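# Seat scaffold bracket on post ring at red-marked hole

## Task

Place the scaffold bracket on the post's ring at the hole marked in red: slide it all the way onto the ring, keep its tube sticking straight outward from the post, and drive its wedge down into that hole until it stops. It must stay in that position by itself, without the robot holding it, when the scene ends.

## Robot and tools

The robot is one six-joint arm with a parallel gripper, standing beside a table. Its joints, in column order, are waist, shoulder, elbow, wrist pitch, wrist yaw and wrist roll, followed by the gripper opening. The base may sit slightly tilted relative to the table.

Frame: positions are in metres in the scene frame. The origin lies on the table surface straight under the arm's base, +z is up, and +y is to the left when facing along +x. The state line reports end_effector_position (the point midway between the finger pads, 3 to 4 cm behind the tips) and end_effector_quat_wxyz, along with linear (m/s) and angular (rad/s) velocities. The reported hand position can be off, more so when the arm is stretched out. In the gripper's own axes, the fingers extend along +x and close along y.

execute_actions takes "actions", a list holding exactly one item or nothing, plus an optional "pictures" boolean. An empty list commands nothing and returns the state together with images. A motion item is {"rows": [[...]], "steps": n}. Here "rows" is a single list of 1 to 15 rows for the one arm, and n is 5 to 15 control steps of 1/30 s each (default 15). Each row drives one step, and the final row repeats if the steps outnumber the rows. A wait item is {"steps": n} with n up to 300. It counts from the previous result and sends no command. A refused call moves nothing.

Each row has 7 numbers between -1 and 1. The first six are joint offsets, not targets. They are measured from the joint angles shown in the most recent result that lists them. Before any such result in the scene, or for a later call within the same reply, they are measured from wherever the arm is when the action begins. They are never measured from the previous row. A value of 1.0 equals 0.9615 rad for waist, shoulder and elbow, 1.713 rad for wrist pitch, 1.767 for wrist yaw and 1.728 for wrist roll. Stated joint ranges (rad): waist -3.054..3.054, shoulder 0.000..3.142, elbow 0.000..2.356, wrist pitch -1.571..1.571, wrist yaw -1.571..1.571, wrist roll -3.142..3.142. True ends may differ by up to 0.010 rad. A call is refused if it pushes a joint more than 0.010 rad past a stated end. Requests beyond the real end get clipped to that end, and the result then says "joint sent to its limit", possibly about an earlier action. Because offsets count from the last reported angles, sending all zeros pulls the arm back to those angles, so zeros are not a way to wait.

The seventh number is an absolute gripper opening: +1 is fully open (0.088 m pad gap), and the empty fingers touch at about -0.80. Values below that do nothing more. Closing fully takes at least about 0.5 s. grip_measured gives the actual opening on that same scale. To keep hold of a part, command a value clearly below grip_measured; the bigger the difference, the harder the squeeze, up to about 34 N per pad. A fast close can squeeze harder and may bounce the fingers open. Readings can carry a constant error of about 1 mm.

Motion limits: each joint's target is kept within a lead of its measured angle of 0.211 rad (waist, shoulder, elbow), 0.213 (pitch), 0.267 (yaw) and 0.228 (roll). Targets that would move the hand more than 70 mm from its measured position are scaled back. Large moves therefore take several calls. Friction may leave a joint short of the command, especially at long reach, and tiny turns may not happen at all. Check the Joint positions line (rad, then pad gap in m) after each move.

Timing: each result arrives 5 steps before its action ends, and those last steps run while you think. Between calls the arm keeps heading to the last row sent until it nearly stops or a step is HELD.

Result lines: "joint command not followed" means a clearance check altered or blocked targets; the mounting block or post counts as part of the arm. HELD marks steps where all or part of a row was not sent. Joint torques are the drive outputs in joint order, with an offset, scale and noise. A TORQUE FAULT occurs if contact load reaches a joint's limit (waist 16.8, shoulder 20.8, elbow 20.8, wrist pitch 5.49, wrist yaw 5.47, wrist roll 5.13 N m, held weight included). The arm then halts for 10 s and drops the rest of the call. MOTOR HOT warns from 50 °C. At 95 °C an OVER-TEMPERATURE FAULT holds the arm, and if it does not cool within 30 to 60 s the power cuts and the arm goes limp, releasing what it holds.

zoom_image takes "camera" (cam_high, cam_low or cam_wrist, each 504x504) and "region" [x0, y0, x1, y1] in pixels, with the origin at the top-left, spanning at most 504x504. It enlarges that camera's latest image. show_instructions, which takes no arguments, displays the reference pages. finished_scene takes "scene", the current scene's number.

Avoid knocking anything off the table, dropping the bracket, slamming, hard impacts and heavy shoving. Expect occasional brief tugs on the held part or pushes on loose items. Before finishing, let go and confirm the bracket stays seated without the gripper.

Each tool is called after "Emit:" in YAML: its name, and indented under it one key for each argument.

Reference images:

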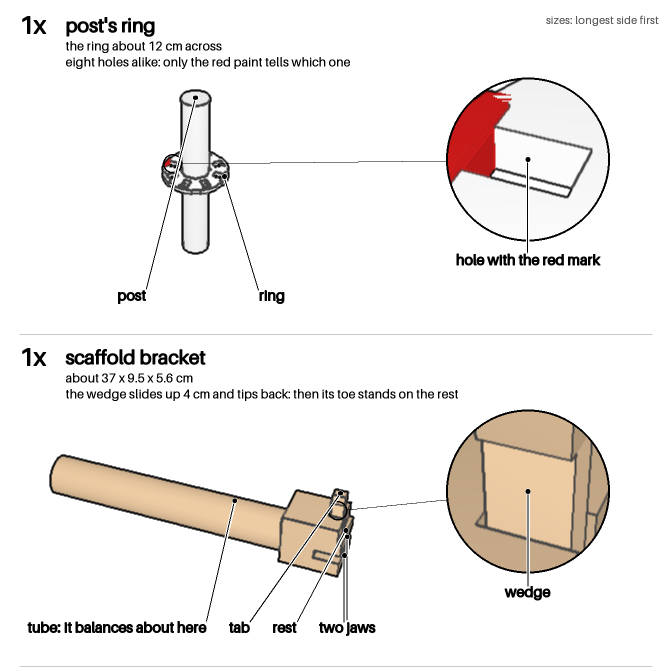

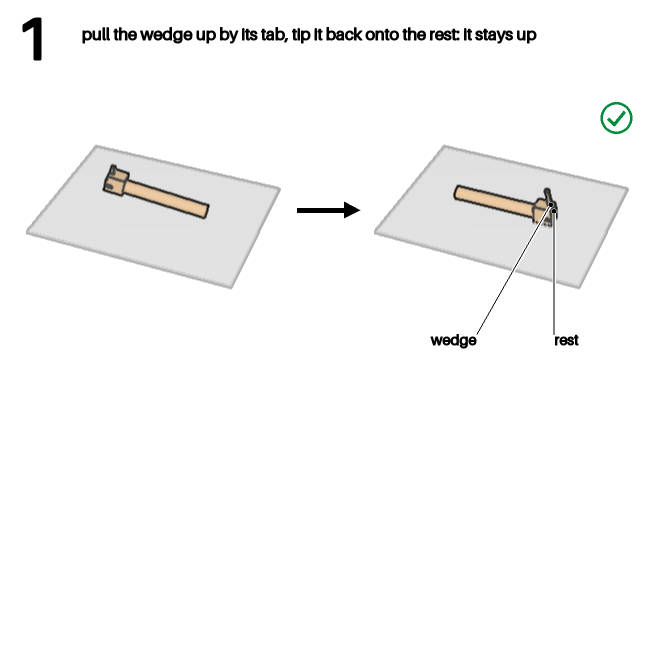

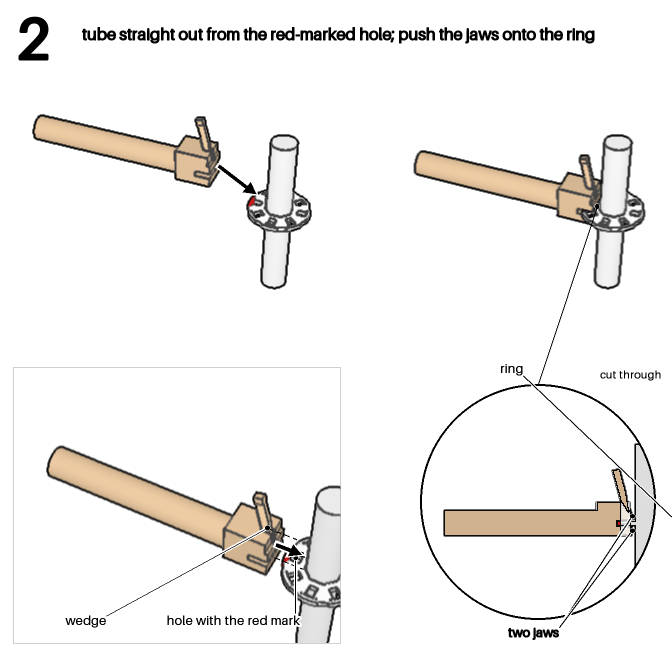

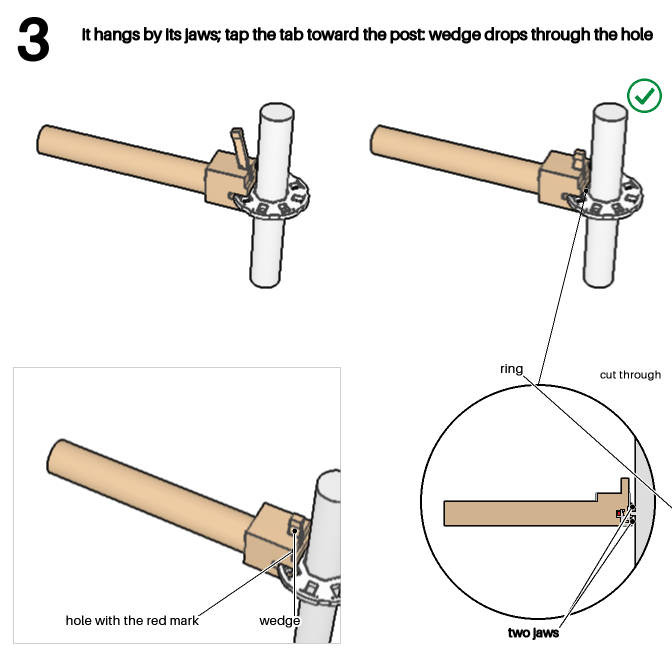

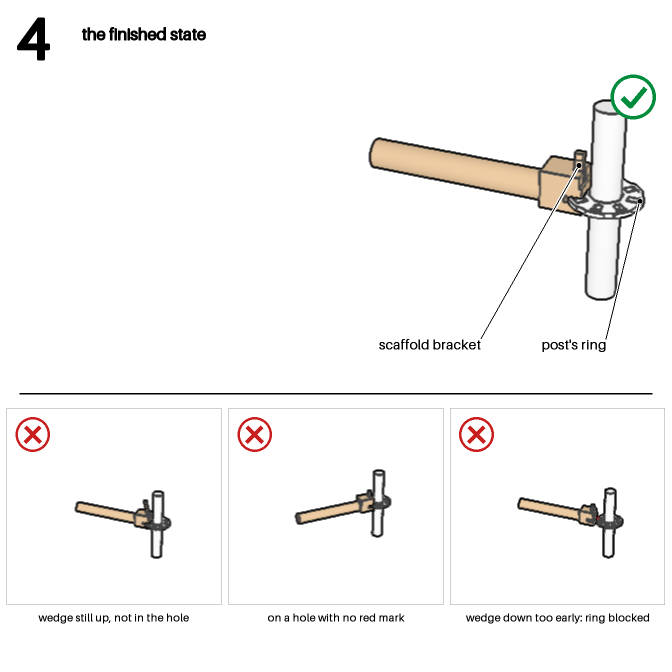

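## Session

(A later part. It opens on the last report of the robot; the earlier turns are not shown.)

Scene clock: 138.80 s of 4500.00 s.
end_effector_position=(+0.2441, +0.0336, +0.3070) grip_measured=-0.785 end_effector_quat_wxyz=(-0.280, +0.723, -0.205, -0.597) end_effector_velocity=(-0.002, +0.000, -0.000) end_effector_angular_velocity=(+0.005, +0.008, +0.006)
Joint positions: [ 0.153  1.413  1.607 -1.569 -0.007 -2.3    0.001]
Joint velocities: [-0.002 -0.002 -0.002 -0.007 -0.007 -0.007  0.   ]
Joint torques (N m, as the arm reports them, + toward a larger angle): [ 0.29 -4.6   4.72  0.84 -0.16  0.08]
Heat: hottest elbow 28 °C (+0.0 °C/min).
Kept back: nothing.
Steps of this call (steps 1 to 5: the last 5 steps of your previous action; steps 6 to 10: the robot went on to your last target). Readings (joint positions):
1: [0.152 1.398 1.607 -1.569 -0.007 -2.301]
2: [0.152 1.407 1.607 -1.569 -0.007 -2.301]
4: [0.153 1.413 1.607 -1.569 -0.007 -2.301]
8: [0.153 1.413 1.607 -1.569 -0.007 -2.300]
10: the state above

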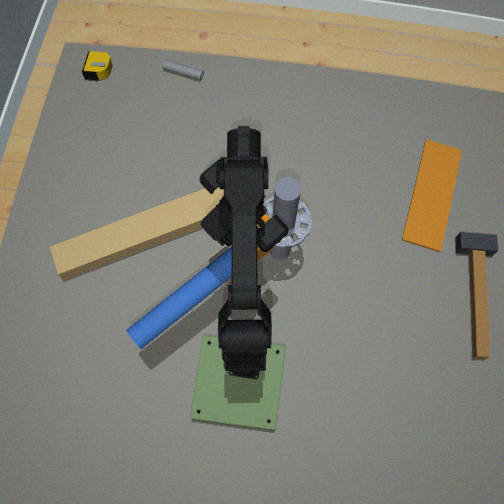

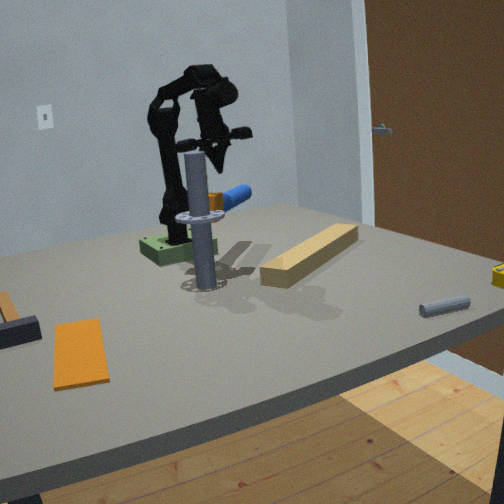

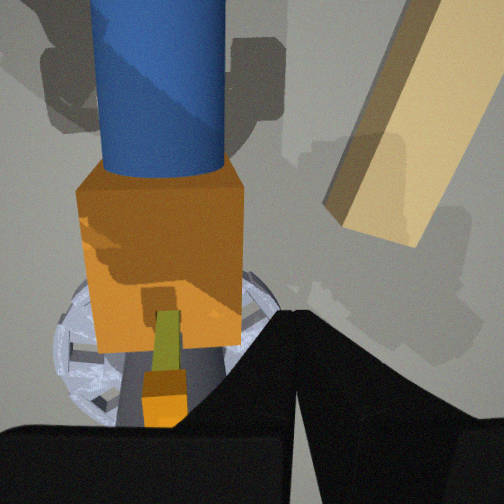

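Emit:
execute_actions:
  actions:
    - {"rows": [[-0.06,-0.31,-0.28,0,0,-0.03,-1]], "steps": 15}

Emit:
execute_actions:
  actions:
    - {"steps": 10}

Scene clock: 140.23 s of 4500.00 s.
end_effector_position=(+0.1767, +0.0149, +0.2956) grip_measured=-0.785 end_effector_quat_wxyz=(-0.285, +0.736, -0.203, -0.580) end_effector_velocity=(-0.015, -0.003, -0.041) end_effector_angular_velocity=(-0.012, +0.119, +0.021)
Joint positions: [ 0.1    1.121  1.362 -1.573 -0.008 -2.348  0.001]
Joint velocities: [-0.017 -0.027 -0.168  0.022 -0.007 -0.037 -0.   ]
Joint torques (N m, as the arm reports them, + toward a larger angle): [-0.4  -2.53  3.59  1.16 -0.05 -0.06]
Heat: hottest elbow 28 °C (+0.0 °C/min).
Steps of this call (steps 1 to 30: the robot went on to your last target; steps 31 to 33: nothing new was sent; steps 34 to 43: the first 10 steps of this action). Readings (joint positions):
34: [0.148 1.384 1.578 -1.547 -0.008 -2.309]
35: [0.135 1.342 1.522 -1.545 -0.008 -2.319]
37: [0.112 1.239 1.422 -1.577 -0.008 -2.335]
41: [0.102 1.130 1.373 -1.574 -0.008 -2.346]
43: the state above

Scene clock: 140.57 s of 4500.00 s.
end_effector_position=(+0.1754, +0.0146, +0.2920) grip_measured=-0.785 end_effector_quat_wxyz=(-0.283, +0.733, -0.205, -0.584) end_effector_velocity=(-0.007, -0.001, -0.001) end_effector_angular_velocity=(+0.004, +0.017, +0.002)
Joint positions: [ 0.099  1.12   1.347 -1.572 -0.008 -2.35   0.001]
Joint velocities: [-0.007 -0.012 -0.007 -0.022 -0.007 -0.007 -0.   ]
Joint torques (N m, as the arm reports them, + toward a larger angle): [-0.41 -3.03  3.57  1.05 -0.07 -0.07]
Heat: hottest elbow 28 °C (+0.0 °C/min).
Kept back: nothing.
Steps of this call (steps 1 to 5: the last 5 steps of your previous action; steps 6 to 10: the robot went on to your last target). Readings (joint positions):
1: [0.100 1.121 1.357 -1.572 -0.008 -2.348]
2: [0.099 1.121 1.352 -1.572 -0.008 -2.349]
4: [0.099 1.121 1.348 -1.572 -0.008 -2.349]
8: [0.099 1.120 1.348 -1.572 -0.008 -2.349]
10: the state above

Emit:
execute_actions:
  actions:
    - {"rows": [[0,-0.155,0,0,0,0,-1],[0,-0.155,0,0,0,0,-1],[0,-0.155,0,0,0,0,-1],[0,-0.155,0,0,0,0,-1],[0,-0.155,0,0,0,0,-1],[0,-0.155,-0.3,0,0,0,-1]], "steps": 15}

Emit:
execute_actions:
  actions:
    - {"steps": 10}
  pictures: true

Scene clock: 141.37 s of 4500.00 s.
end_effector_position=(+0.1348, +0.0113, +0.2553) grip_measured=-0.785 end_effector_quat_wxyz=(-0.275, +0.716, -0.215, -0.605) end_effector_velocity=(-0.104, -0.006, -0.337) end_effector_angular_velocity=(-0.110, +1.419, +0.012)
Joint positions: [ 0.098  0.969  1.137 -1.574 -0.008 -2.35   0.001]
Joint velocities: [-0.002  0.266 -1.136 -0.022 -0.007 -0.007  0.   ]
Joint torques (N m, as the arm reports them, + toward a larger angle): [-0.02 -3.01  5.93  0.91 -0.11 -0.01]
Heat: hottest elbow 28 °C (+0.0 °C/min).
Steps of this call (steps 1 to 14: the robot went on to your last target; steps 15 to 24: the first 10 steps of this action). Readings (joint positions):
15: [0.098 1.101 1.346 -1.565 -0.008 -2.350]
16: [0.098 1.079 1.341 -1.562 -0.008 -2.350]
18: [0.098 1.021 1.341 -1.570 -0.008 -2.350]
22: [0.098 0.957 1.232 -1.572 -0.008 -2.350]
24: the state above

Scene clock: 141.70 s of 4500.00 s.
end_effector_position=(+0.1273, +0.0108, +0.2370) grip_measured=-0.785 end_effector_quat_wxyz=(-0.265, +0.694, -0.226, -0.630) end_effector_velocity=(-0.006, +0.000, -0.008) end_effector_angular_velocity=(+0.002, +0.037, +0.020)
Joint positions: [ 0.098  0.974  1.07  -1.574 -0.008 -2.35   0.001]
Joint velocities: [-0.002 -0.002 -0.032 -0.007 -0.007 -0.022 -0.   ]
Joint torques (N m, as the arm reports them, + toward a larger angle): [-0.04 -1.92  3.54  0.78 -0.11 -0.01]
Heat: hottest elbow 28 °C (+0.0 °C/min).
Kept back: nothing.
Steps of this call (steps 1 to 5: the last 5 steps of your previous action; steps 6 to 10: the robot went on to your last target). Readings (joint positions):
1: [0.098 0.976 1.107 -1.574 -0.008 -2.350]
2: [0.098 0.980 1.088 -1.574 -0.008 -2.350]
4: [0.098 0.978 1.075 -1.574 -0.008 -2.350]
8: [0.098 0.974 1.072 -1.574 -0.008 -2.350]
10: the state above

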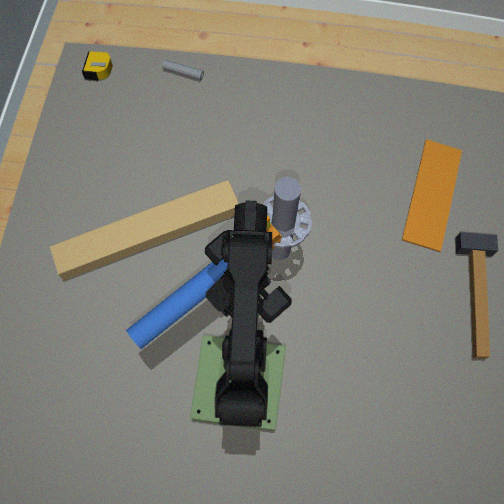

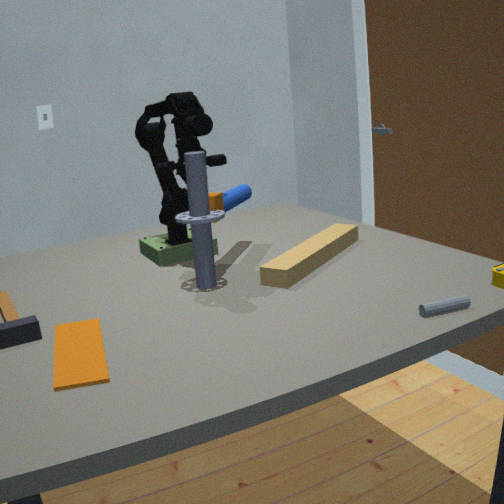

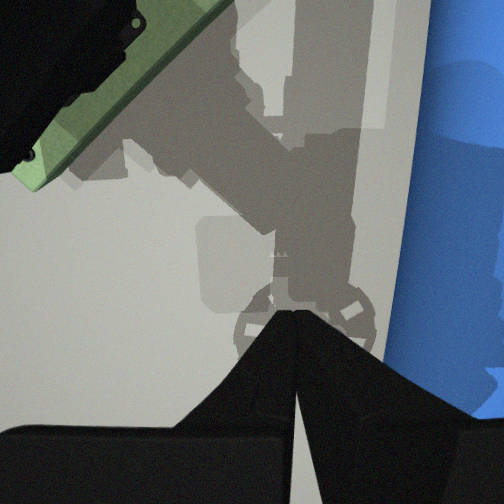

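Emit:
execute_actions:
  actions:
    - {"rows": [[0,0.128,-0.062,0.04,0,0,-1]], "steps": 15}

Emit:
execute_actions:
  actions:
    - {"steps": 10}
  pictures: true

Scene clock: 142.30 s of 4500.00 s.
end_effector_position=(+0.1414, +0.0120, +0.2107) grip_measured=-0.785 end_effector_quat_wxyz=(-0.250, +0.661, -0.242, -0.665) end_effector_velocity=(-0.002, -0.000, -0.000) end_effector_angular_velocity=(+0.007, +0.008, -0.015)
Joint positions: [ 0.098  1.09   1.017 -1.51  -0.008 -2.35   0.001]
Joint velocities: [-0.007 -0.002 -0.002 -0.007 -0.007  0.007 -0.   ]
Joint torques (N m, as the arm reports them, + toward a larger angle): [ 0.   -1.69  4.01  0.62 -0.14  0.  ]
Heat: hottest elbow 28 °C (+0.0 °C/min).
Steps of this call (steps 1 to 8: the robot went on to your last target; steps 9 to 18: the first 10 steps of this action). Readings (joint positions):
9: [0.098 0.988 1.063 -1.568 -0.008 -2.350]
10: [0.098 1.006 1.057 -1.550 -0.008 -2.350]
12: [0.098 1.057 1.037 -1.520 -0.008 -2.350]
16: [0.098 1.090 1.017 -1.513 -0.008 -2.350]
18: the state above

Scene clock: 142.63 s of 4500.00 s.
end_effector_position=(+0.1420, +0.0121, +0.2105) grip_measured=-0.785 end_effector_quat_wxyz=(-0.250, +0.662, -0.242, -0.664) end_effector_velocity=(+0.001, +0.001, -0.001) end_effector_angular_velocity=(+0.008, -0.002, +0.005)
Joint positions: [ 0.098  1.092  1.017 -1.508 -0.008 -2.35   0.001]
Joint velocities: [-0.002  0.002 -0.002  0.007 -0.007 -0.007 -0.   ]
Joint torques (N m, as the arm reports them, + toward a larger angle): [-0.07 -1.8   3.91  0.63 -0.14 -0.02]
Heat: hottest elbow 28 °C (+0.0 °C/min).
Kept back: nothing.
Steps of this call (steps 1 to 5: the last 5 steps of your previous action; steps 6 to 10: the robot went on to your last target). Readings (joint positions):
1: [0.098 1.091 1.017 -1.510 -0.008 -2.350]
2: [0.098 1.091 1.017 -1.510 -0.008 -2.350]
4: [0.098 1.091 1.017 -1.508 -0.008 -2.350]
8: [0.098 1.092 1.017 -1.508 -0.008 -2.350]
10: the state above

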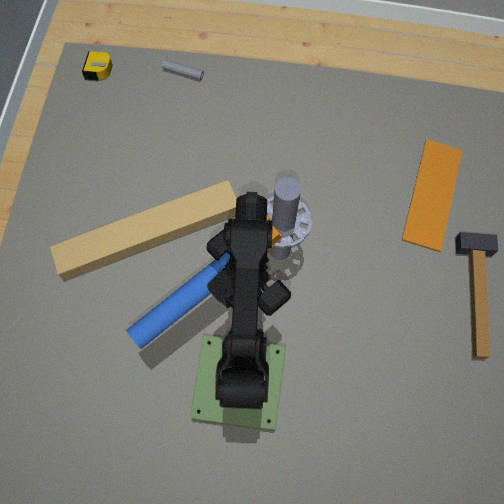

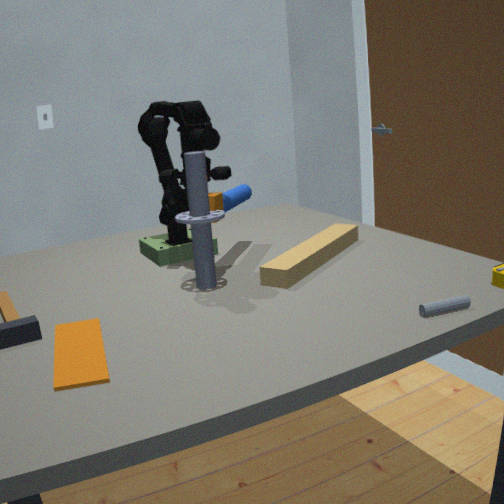

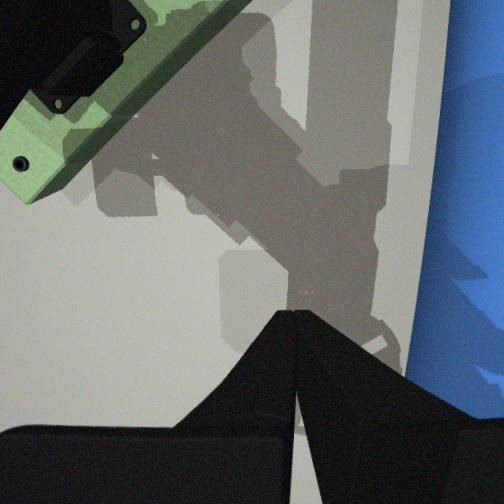

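Emit:
execute_actions:
  actions:
    - {"rows": [[0.2,0,0,0,0,0.11,-1]], "steps": 15}

Emit:
execute_actions:
  actions:
    - {"steps": 10}
  pictures: true

Scene clock: 143.27 s of 4500.00 s.
end_effector_position=(+0.1372, +0.0382, +0.2106) grip_measured=-0.785 end_effector_quat_wxyz=(-0.248, +0.662, -0.242, -0.665) end_effector_velocity=(-0.004, +0.009, +0.001) end_effector_angular_velocity=(+0.006, +0.005, -0.010)
Joint positions: [ 0.282  1.092  1.017 -1.508 -0.008 -2.169  0.001]
Joint velocities: [ 0.056 -0.002  0.002 -0.007 -0.007  0.066 -0.001]
Joint torques (N m, as the arm reports them, + toward a larger angle): [ 0.18 -2.38  4.53  0.43 -0.14  0.05]
Heat: hottest elbow 28 °C (+0.0 °C/min).
Steps of this call (steps 1 to 9: the robot went on to your last target; steps 10 to 19: the first 10 steps of this action). Readings (joint positions):
10: [0.123 1.092 1.017 -1.508 -0.001 -2.309]
11: [0.173 1.092 1.017 -1.508 -0.003 -2.266]
13: [0.238 1.092 1.017 -1.508 -0.008 -2.215]
17: [0.276 1.092 1.017 -1.508 -0.008 -2.176]
19: the state above

Scene clock: 143.60 s of 4500.00 s.
end_effector_position=(+0.1370, +0.0389, +0.2106) grip_measured=-0.785 end_effector_quat_wxyz=(-0.248, +0.662, -0.243, -0.665) end_effector_velocity=(-0.002, +0.000, -0.001) end_effector_angular_velocity=(+0.004, +0.014, +0.005)
Joint positions: [ 0.287  1.092  1.017 -1.508 -0.007 -2.162  0.001]
Joint velocities: [-0.002  0.002 -0.002 -0.007 -0.007 -0.007 -0.   ]
Joint torques (N m, as the arm reports them, + toward a larger angle): [ 0.23 -2.4   4.48  0.44 -0.16  0.02]
Heat: hottest elbow 28 °C (+0.0 °C/min).
Kept back: nothing.
Steps of this call (steps 1 to 5: the last 5 steps of your previous action; steps 6 to 10: the robot went on to your last target). Readings (joint positions):
1: [0.284 1.092 1.017 -1.508 -0.008 -2.167]
2: [0.285 1.092 1.017 -1.508 -0.008 -2.166]
4: [0.286 1.092 1.017 -1.508 -0.007 -2.164]
8: [0.287 1.092 1.017 -1.508 -0.007 -2.163]
10: the state above

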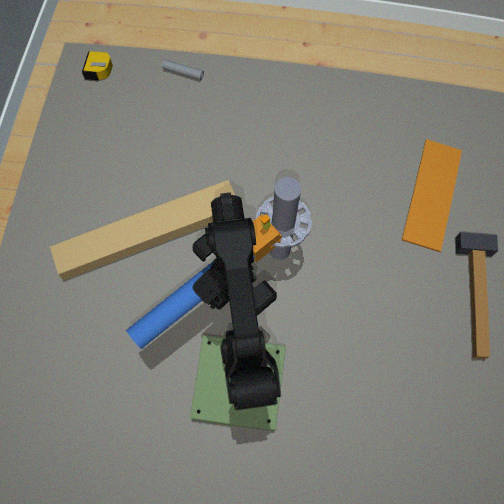

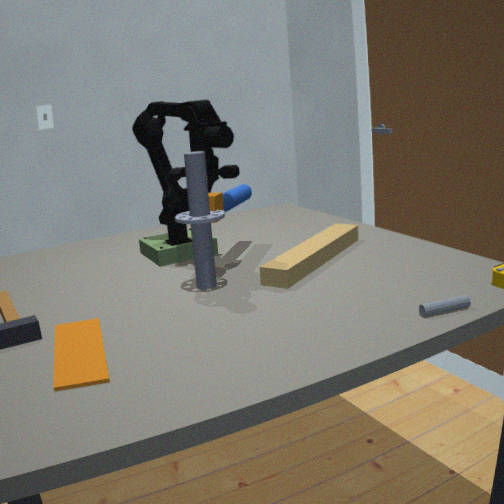

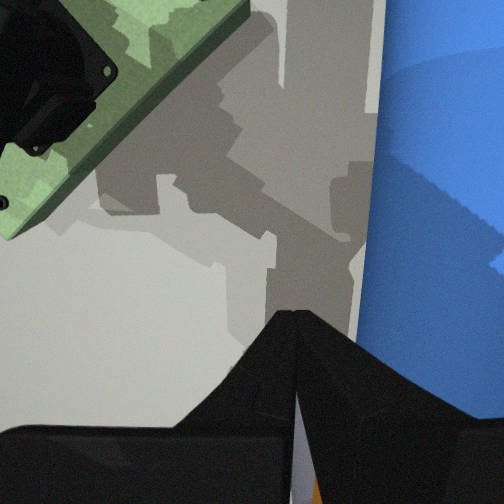

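Emit:
execute_actions:
  actions:
    - {"rows": [[0.1,0,0,0,0,0.055,-1]], "steps": 15}

Emit:
execute_actions:
  actions:
    - {"steps": 10}
  pictures: true

Emit:
zoom_image:
  camera: "cam_high"
  region: [100, 160, 340, 360]

Scene clock: 144.10 s of 4500.00 s.
end_effector_position=(+0.1329, +0.0511, +0.2106) grip_measured=-0.785 end_effector_quat_wxyz=(-0.247, +0.662, -0.243, -0.664) end_effector_velocity=(-0.004, +0.004, -0.000) end_effector_angular_velocity=(+0.004, +0.009, +0.005)
Joint positions: [ 0.378  1.092  1.017 -1.508 -0.006 -2.073  0.001]
Joint velocities: [ 0.027 -0.002 -0.002 -0.007 -0.007  0.022 -0.   ]
Joint torques (N m, as the arm reports them, + toward a larger angle): [ 0.32 -2.37  4.51  0.43 -0.22  0.07]
Heat: hottest elbow 28 °C (+0.0 °C/min).
Steps of this call (steps 1 to 5: the robot went on to your last target; steps 6 to 15: the first 10 steps of this action). Readings (joint positions):
6: [0.300 1.092 1.017 -1.508 -0.005 -2.141]
7: [0.325 1.092 1.017 -1.508 -0.005 -2.120]
9: [0.356 1.092 1.017 -1.508 -0.006 -2.095]
13: [0.375 1.092 1.017 -1.508 -0.006 -2.076]
15: the state above

Scene clock: 144.43 s of 4500.00 s.
end_effector_position=(+0.1328, +0.0514, +0.2106) grip_measured=-0.785 end_effector_quat_wxyz=(-0.247, +0.662, -0.243, -0.664) end_effector_velocity=(-0.005, -0.001, -0.000) end_effector_angular_velocity=(-0.001, +0.023, +0.020)
Joint positions: [ 0.38   1.092  1.017 -1.508 -0.005 -2.069  0.001]
Joint velocities: [-0.002 -0.002 -0.002 -0.022 -0.007 -0.022  0.   ]
Joint torques (N m, as the arm reports them, + toward a larger angle): [ 0.25 -2.34  4.53  0.44 -0.2   0.04]
Heat: hottest elbow 28 °C (+0.0 °C/min).
Kept back: nothing.
Steps of this call (steps 1 to 5: the last 5 steps of your previous action; steps 6 to 10: the robot went on to your last target). Readings (joint positions):
1: [0.379 1.092 1.017 -1.508 -0.005 -2.072]
2: [0.379 1.092 1.017 -1.508 -0.005 -2.071]
4: [0.380 1.092 1.017 -1.508 -0.005 -2.070]
8: [0.380 1.092 1.017 -1.508 -0.005 -2.069]
10: the state above

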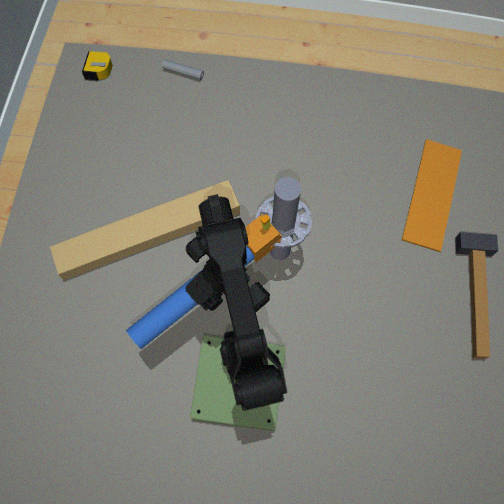

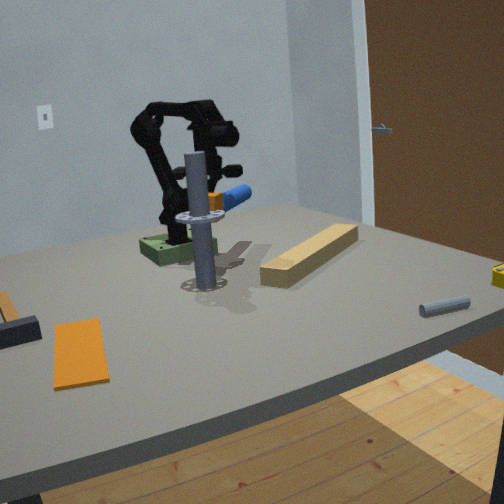

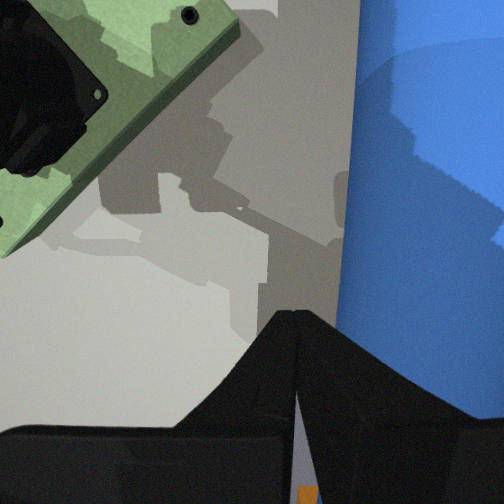

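Region (100, 160, 340, 360) of cam_high's 504x504 image, scaled by 2.100, with more detail than that image has.

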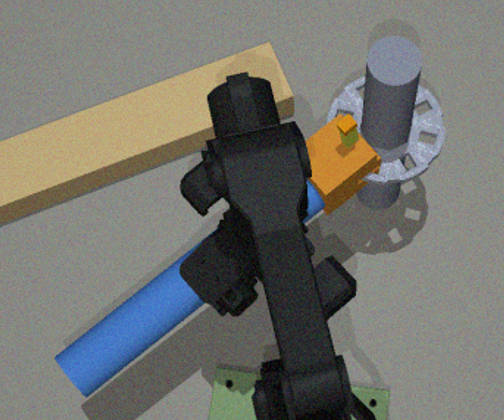

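Emit:
execute_actions:
  actions:
    - {"rows": [[0,0.07,0.04,0.018,0,0,-1]], "steps": 15}

Emit:
execute_actions:
  actions:
    - {"steps": 10}
  pictures: true

Emit:
zoom_image:
  camera: "cam_high"
  region: [100, 160, 340, 360]

Scene clock: 145.13 s of 4500.00 s.
end_effector_position=(+0.1442, +0.0562, +0.2100) grip_measured=-0.785 end_effector_quat_wxyz=(-0.246, +0.659, -0.245, -0.667) end_effector_velocity=(+0.004, +0.002, -0.002) end_effector_angular_velocity=(+0.002, +0.014, -0.010)
Joint positions: [ 0.38   1.149  1.045 -1.489 -0.008 -2.069  0.001]
Joint velocities: [-0.002  0.027  0.007  0.007 -0.007  0.007 -0.   ]
Joint torques (N m, as the arm reports them, + toward a larger angle): [-0.03 -1.86  5.48  1.16 -0.03 -0.04]
Heat: hottest elbow 28 °C (+0.0 °C/min).
Steps of this call (steps 1 to 11: the robot went on to your last target; steps 12 to 21: the first 10 steps of this action). Readings (joint positions):
12: [0.380 1.100 1.021 -1.508 -0.005 -2.069]
13: [0.380 1.111 1.028 -1.502 -0.005 -2.069]
15: [0.380 1.135 1.040 -1.496 -0.007 -2.069]
19: [0.380 1.146 1.044 -1.491 -0.008 -2.069]
21: the state above

Scene clock: 145.47 s of 4500.00 s.
end_effector_position=(+0.1445, +0.0563, +0.2099) grip_measured=-0.785 end_effector_quat_wxyz=(-0.246, +0.659, -0.245, -0.668) end_effector_velocity=(-0.001, -0.003, -0.000) end_effector_angular_velocity=(-0.009, +0.004, +0.000)
Joint positions: [ 0.38   1.15   1.045 -1.488 -0.008 -2.069  0.001]
Joint velocities: [-0.007 -0.002 -0.002 -0.007  0.007 -0.007  0.   ]
Joint torques (N m, as the arm reports them, + toward a larger angle): [-0.05 -1.71  5.51  1.22 -0.01 -0.03]
Heat: hottest elbow 28 °C (+0.0 °C/min).
Kept back: nothing.
Steps of this call (steps 1 to 5: the last 5 steps of your previous action; steps 6 to 10: the robot went on to your last target). Readings (joint positions):
1: [0.380 1.149 1.045 -1.488 -0.008 -2.069]
2: [0.380 1.150 1.045 -1.488 -0.008 -2.069]
4: [0.380 1.150 1.045 -1.488 -0.008 -2.069]
8: [0.380 1.150 1.045 -1.488 -0.008 -2.069]
10: the state above

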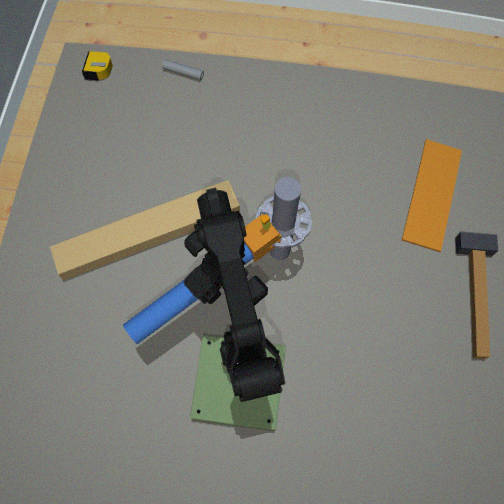

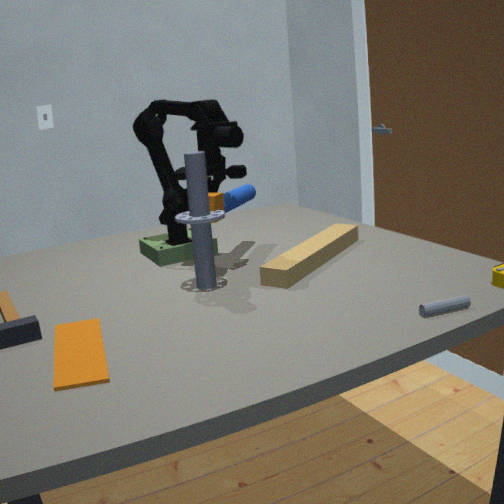

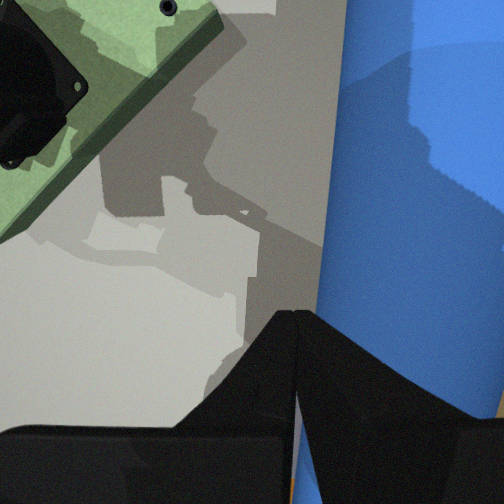

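Region (100, 160, 340, 360) of cam_high's 504x504 image, scaled by 2.100, with more detail than that image has.

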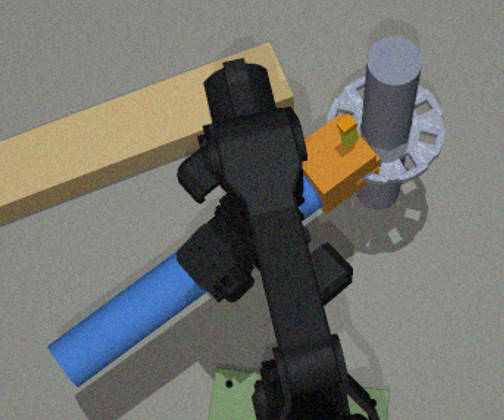

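Emit:
execute_actions:
  actions:
    - {"rows": [[0,0.07,0.04,0.018,0,0,-1]], "steps": 15}

Emit:
execute_actions:
  actions:
    - {"steps": 10}
  pictures: true

Emit:
zoom_image:
  camera: "cam_high"
  region: [100, 160, 340, 360]

Scene clock: 145.97 s of 4500.00 s.
end_effector_position=(+0.1568, +0.0618, +0.2088) grip_measured=-0.785 end_effector_quat_wxyz=(-0.246, +0.656, -0.246, -0.670) end_effector_velocity=(-0.002, -0.000, -0.001) end_effector_angular_velocity=(+0.003, +0.014, +0.005)
Joint positions: [ 0.381  1.207  1.074 -1.466 -0.013 -2.068  0.001]
Joint velocities: [-0.002  0.002 -0.002 -0.007 -0.007 -0.007 -0.   ]
Joint torques (N m, as the arm reports them, + toward a larger angle): [-0.07 -2.15  5.42  0.95  0.06 -0.03]
Heat: hottest elbow 28 °C (+0.0 °C/min).
Steps of this call (steps 1 to 5: the robot went on to your last target; steps 6 to 15: the first 10 steps of this action). Readings (joint positions):
6: [0.380 1.158 1.049 -1.490 -0.008 -2.069]
7: [0.380 1.170 1.056 -1.492 -0.011 -2.069]
9: [0.381 1.190 1.066 -1.477 -0.014 -2.068]
13: [0.381 1.206 1.073 -1.465 -0.013 -2.068]
15: the state above

Scene clock: 146.30 s of 4500.00 s.
end_effector_position=(+0.1569, +0.0618, +0.2088) grip_measured=-0.785 end_effector_quat_wxyz=(-0.246, +0.656, -0.246, -0.670) end_effector_velocity=(+0.001, +0.001, -0.000) end_effector_angular_velocity=(+0.010, -0.004, +0.005)
Joint positions: [ 0.381  1.207  1.074 -1.466 -0.013 -2.068  0.001]
Joint velocities: [-0.002 -0.002 -0.002  0.007 -0.007 -0.007  0.   ]
Joint torques (N m, as the arm reports them, + toward a larger angle): [-0.02 -2.14  5.37  1.06  0.05 -0.03]
Heat: hottest elbow 28 °C (+0.0 °C/min).
Kept back: nothing.
Steps of this call (steps 1 to 5: the last 5 steps of your previous action; steps 6 to 10: the robot went on to your last target). Readings (joint positions):
1: [0.381 1.207 1.074 -1.466 -0.013 -2.068]
2: [0.381 1.207 1.074 -1.466 -0.013 -2.068]
4: [0.381 1.207 1.074 -1.466 -0.013 -2.068]
8: [0.381 1.207 1.074 -1.466 -0.013 -2.068]
10: the state above

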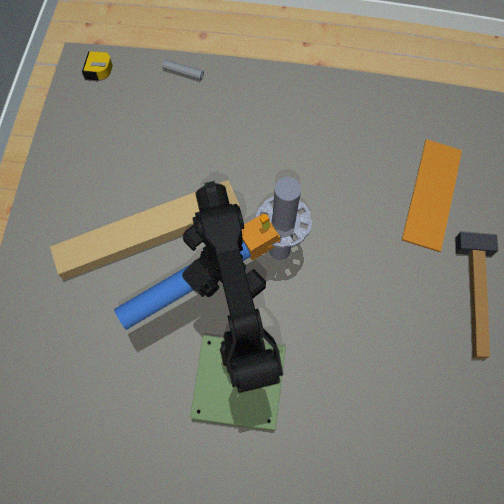

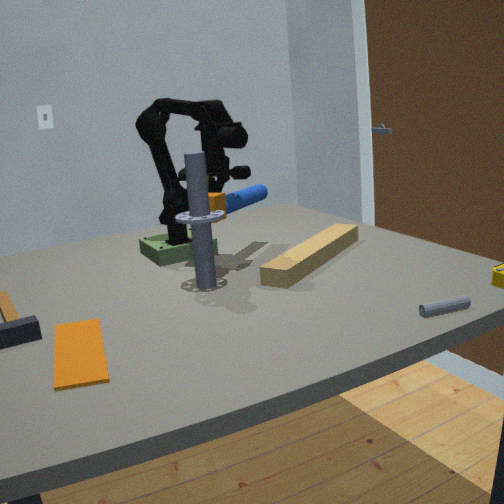

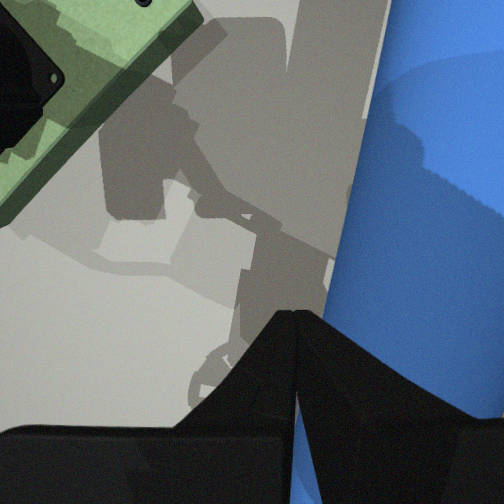

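Region (100, 160, 340, 360) of cam_high's 504x504 image, scaled by 2.100, with more detail than that image has.

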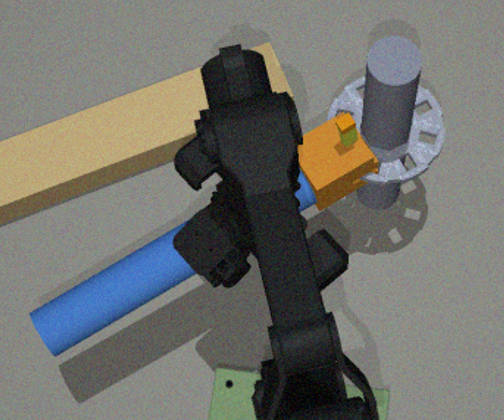

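Emit:
execute_actions:
  actions:
    - {"rows": [[-0.08,-0.14,0.0,0,0,0,-1],[-0.08,-0.14,0.0,0,0,0,-1],[-0.08,-0.14,0.05,0,0,0,-1],[-0.08,-0.14,0.16,-0.06,0,0,-1]], "steps": 15}

Emit:
execute_actions:
  actions:
    - {"steps": 8}
  pictures: true

Scene clock: 147.27 s of 4500.00 s.
end_effector_position=(+0.1522, +0.0476, +0.2641) grip_measured=-0.785 end_effector_quat_wxyz=(-0.310, +0.695, -0.226, -0.608) end_effector_velocity=(-0.020, -0.006, +0.014) end_effector_angular_velocity=(+0.007, +0.056, -0.025)
Joint positions: [ 0.309  1.073  1.216 -1.556 -0.013 -2.068  0.001]
Joint velocities: [-0.022 -0.012  0.061 -0.125 -0.022  0.007 -0.   ]
Joint torques (N m, as the arm reports them, + toward a larger angle): [-0.29 -1.97  4.84  0.62 -0.11 -0.01]
Heat: hottest elbow 28 °C (+0.0 °C/min).
Steps of this call (steps 1 to 15: the robot went on to your last target; steps 16 to 19: nothing new was sent; steps 20 to 29: the first 10 steps of this action). Readings (joint positions):
20: [0.372 1.191 1.074 -1.461 -0.015 -2.068]
21: [0.353 1.170 1.071 -1.456 -0.014 -2.068]
23: [0.326 1.122 1.102 -1.485 -0.013 -2.068]
27: [0.311 1.078 1.205 -1.543 -0.013 -2.068]
29: the state above

Scene clock: 147.53 s of 4500.00 s.
end_effector_position=(+0.1508, +0.0468, +0.2647) grip_measured=-0.785 end_effector_quat_wxyz=(-0.310, +0.694, -0.228, -0.609) end_effector_velocity=(-0.004, -0.001, +0.002) end_effector_angular_velocity=(+0.002, +0.013, +0.001)
Joint positions: [ 0.307  1.073  1.22  -1.565 -0.013 -2.068  0.001]
Joint velocities: [-0.007 -0.002  0.007 -0.022 -0.007 -0.007 -0.   ]
Joint torques (N m, as the arm reports them, + toward a larger angle): [-0.29 -2.21  5.2   0.57 -0.13  0.01]
Heat: hottest elbow 28 °C (+0.0 °C/min).
Kept back: nothing.
Steps of this call (steps 1 to 5: the last 5 steps of your previous action; steps 6 to 8: the robot went on to your last target). Readings (joint positions):
1: [0.308 1.073 1.217 -1.558 -0.013 -2.068]
2: [0.308 1.073 1.217 -1.559 -0.013 -2.068]
4: [0.308 1.073 1.218 -1.564 -0.013 -2.068]
8: the state above

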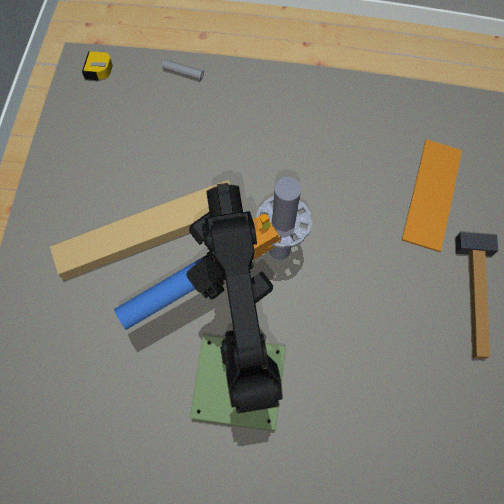

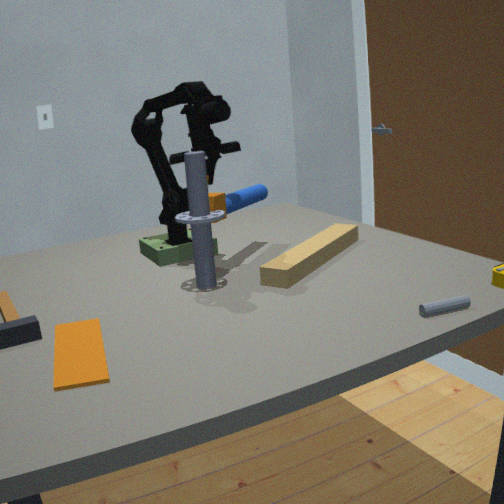

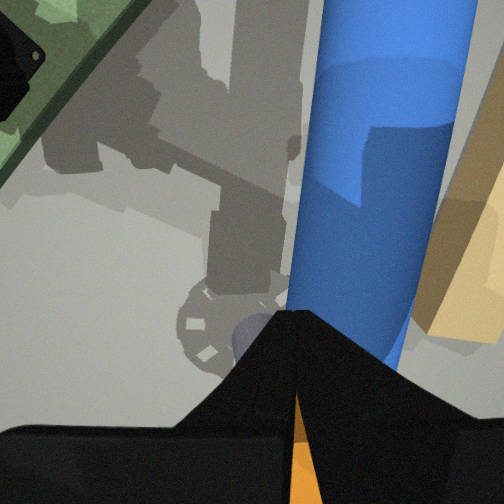

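Emit:
execute_actions:
  actions:
    - {"rows": [[-0.05,0,0.1,0,0,0,-1],[-0.1,0.05,0.15,0,0,-0.03,-1],[-0.195,0.25,0.225,0,0,-0.06,-1]], "steps": 15}

Emit:
execute_actions:
  actions:
    - {"steps": 10}
  pictures: true

Scene clock: 148.10 s of 4500.00 s.
end_effector_position=(+0.2089, +0.0253, +0.2782) grip_measured=-0.785 end_effector_quat_wxyz=(-0.325, +0.677, -0.266, -0.604) end_effector_velocity=(+0.026, -0.013, -0.013) end_effector_angular_velocity=(+0.002, +0.095, -0.007)
Joint positions: [ 0.131  1.304  1.414 -1.561 -0.015 -2.163  0.001]
Joint velocities: [-0.09   0.144  0.056 -0.007 -0.022 -0.081 -0.   ]
Joint torques (N m, as the arm reports them, + toward a larger angle): [-0.31 -4.86  5.73  0.38 -0.04 -0.12]
Heat: hottest elbow 29 °C (+1.0 °C/min).
Steps of this call (steps 1 to 7: the robot went on to your last target; steps 8 to 17: the first 10 steps of this action). Readings (joint positions):
8: [0.301 1.073 1.231 -1.571 -0.013 -2.068]
9: [0.282 1.083 1.255 -1.574 -0.013 -2.078]
11: [0.209 1.154 1.348 -1.570 -0.015 -2.121]
15: [0.139 1.284 1.412 -1.558 -0.015 -2.156]
17: the state above

Scene clock: 148.43 s of 4500.00 s.
end_effector_position=(+0.2110, +0.0239, +0.2815) grip_measured=-0.785 end_effector_quat_wxyz=(-0.327, +0.680, -0.264, -0.601) end_effector_velocity=(-0.002, +0.002, +0.001) end_effector_angular_velocity=(+0.018, +0.004, +0.018)
Joint positions: [ 0.123  1.307  1.428 -1.563 -0.015 -2.169  0.001]
Joint velocities: [-0.007 -0.002  0.002 -0.007 -0.022 -0.022 -0.   ]
Joint torques (N m, as the arm reports them, + toward a larger angle): [-0.38 -3.32  5.19  0.52 -0.06 -0.08]
Heat: hottest elbow 29 °C (+1.0 °C/min).
Kept back: nothing.
Steps of this call (steps 1 to 5: the last 5 steps of your previous action; steps 6 to 10: the robot went on to your last target). Readings (joint positions):
1: [0.128 1.306 1.416 -1.561 -0.015 -2.165]
2: [0.126 1.307 1.419 -1.562 -0.015 -2.166]
4: [0.125 1.307 1.426 -1.563 -0.015 -2.168]
8: [0.123 1.307 1.428 -1.563 -0.015 -2.169]
10: the state above

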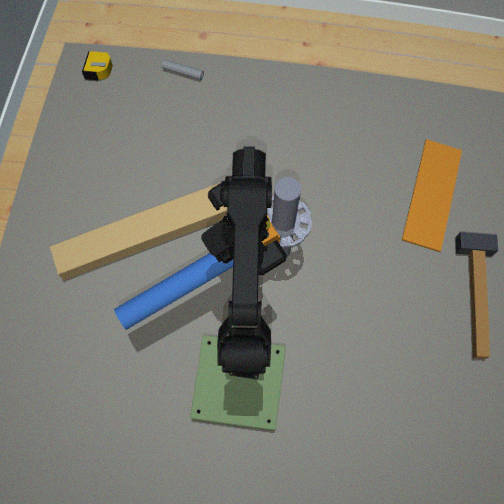

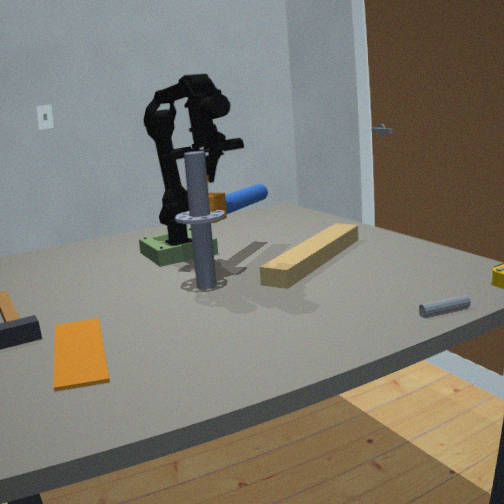

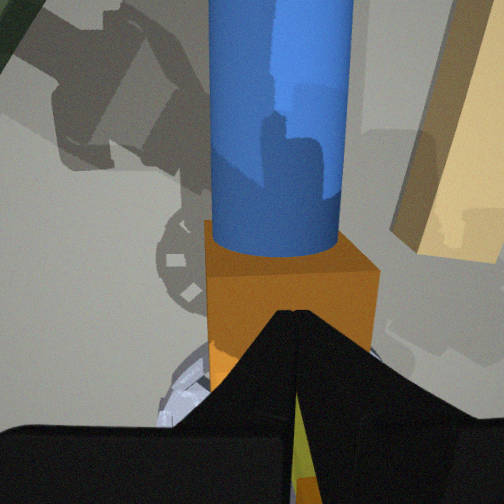

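Emit:
execute_actions:
  actions:
    - {"rows": [[-0.095,0.078,0.057,0,0,-0.052,-1]], "steps": 15}

Emit:
execute_actions:
  actions:
    - {"steps": 10}
  pictures: true

Scene clock: 149.13 s of 4500.00 s.
end_effector_position=(+0.2272, +0.0059, +0.2796) grip_measured=-0.785 end_effector_quat_wxyz=(-0.322, +0.675, -0.271, -0.606) end_effector_velocity=(+0.000, -0.004, +0.009) end_effector_angular_velocity=(+0.003, -0.013, +0.015)
Joint positions: [ 0.037  1.375  1.473 -1.561 -0.016 -2.254  0.001]
Joint velocities: [-0.022  0.002  0.037 -0.022 -0.007 -0.037  0.   ]
Joint torques (N m, as the arm reports them, + toward a larger angle): [-0.27 -3.81  5.23  0.54 -0.08 -0.07]
Heat: hottest elbow 29 °C (+1.0 °C/min).
Steps of this call (steps 1 to 11: the robot went on to your last target; steps 12 to 21: the first 10 steps of this action). Readings (joint positions):
12: [0.113 1.316 1.436 -1.568 -0.017 -2.189]
13: [0.091 1.329 1.449 -1.570 -0.018 -2.209]
15: [0.057 1.354 1.466 -1.561 -0.016 -2.232]
19: [0.039 1.375 1.471 -1.561 -0.016 -2.250]
21: the state above

Scene clock: 149.47 s of 4500.00 s.
end_effector_position=(+0.2275, +0.0054, +0.2803) grip_measured=-0.785 end_effector_quat_wxyz=(-0.322, +0.676, -0.271, -0.605) end_effector_velocity=(-0.005, +0.000, -0.001) end_effector_angular_velocity=(+0.006, +0.022, +0.006)
Joint positions: [ 0.034  1.375  1.476 -1.561 -0.016 -2.257  0.001]
Joint velocities: [-0.002 -0.002 -0.002 -0.022 -0.007 -0.007 -0.   ]
Joint torques (N m, as the arm reports them, + toward a larger angle): [-0.36 -3.8   5.17  0.55 -0.08 -0.08]
Heat: hottest elbow 29 °C (+1.0 °C/min).
Kept back: nothing.
Steps of this call (steps 1 to 5: the last 5 steps of your previous action; steps 6 to 10: the robot went on to your last target). Readings (joint positions):
1: [0.036 1.375 1.474 -1.561 -0.016 -2.254]
2: [0.036 1.375 1.475 -1.561 -0.016 -2.255]
4: [0.035 1.375 1.476 -1.561 -0.016 -2.256]
8: [0.034 1.375 1.476 -1.561 -0.016 -2.257]
10: the state above

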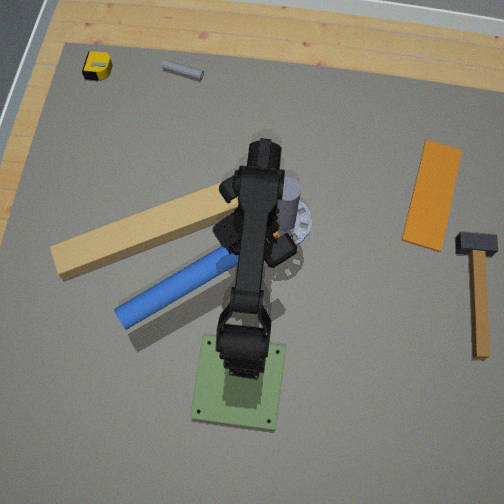

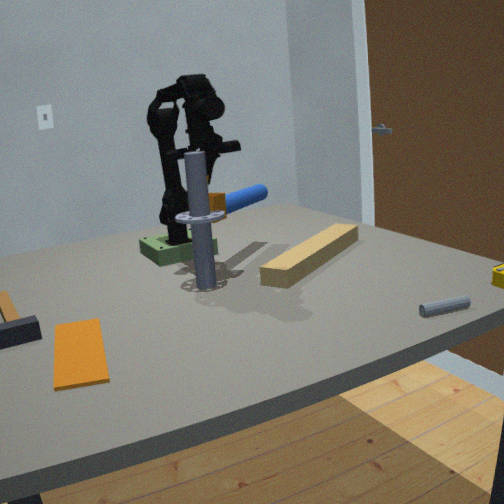

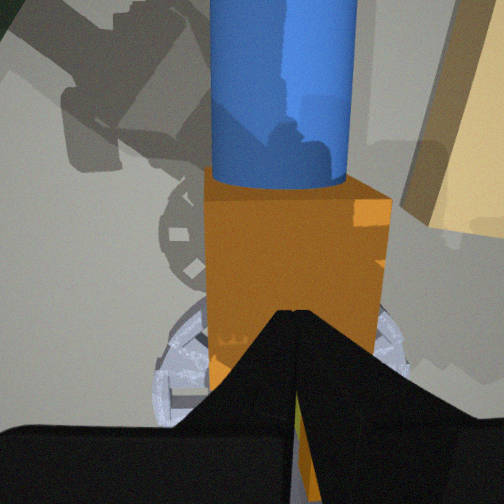

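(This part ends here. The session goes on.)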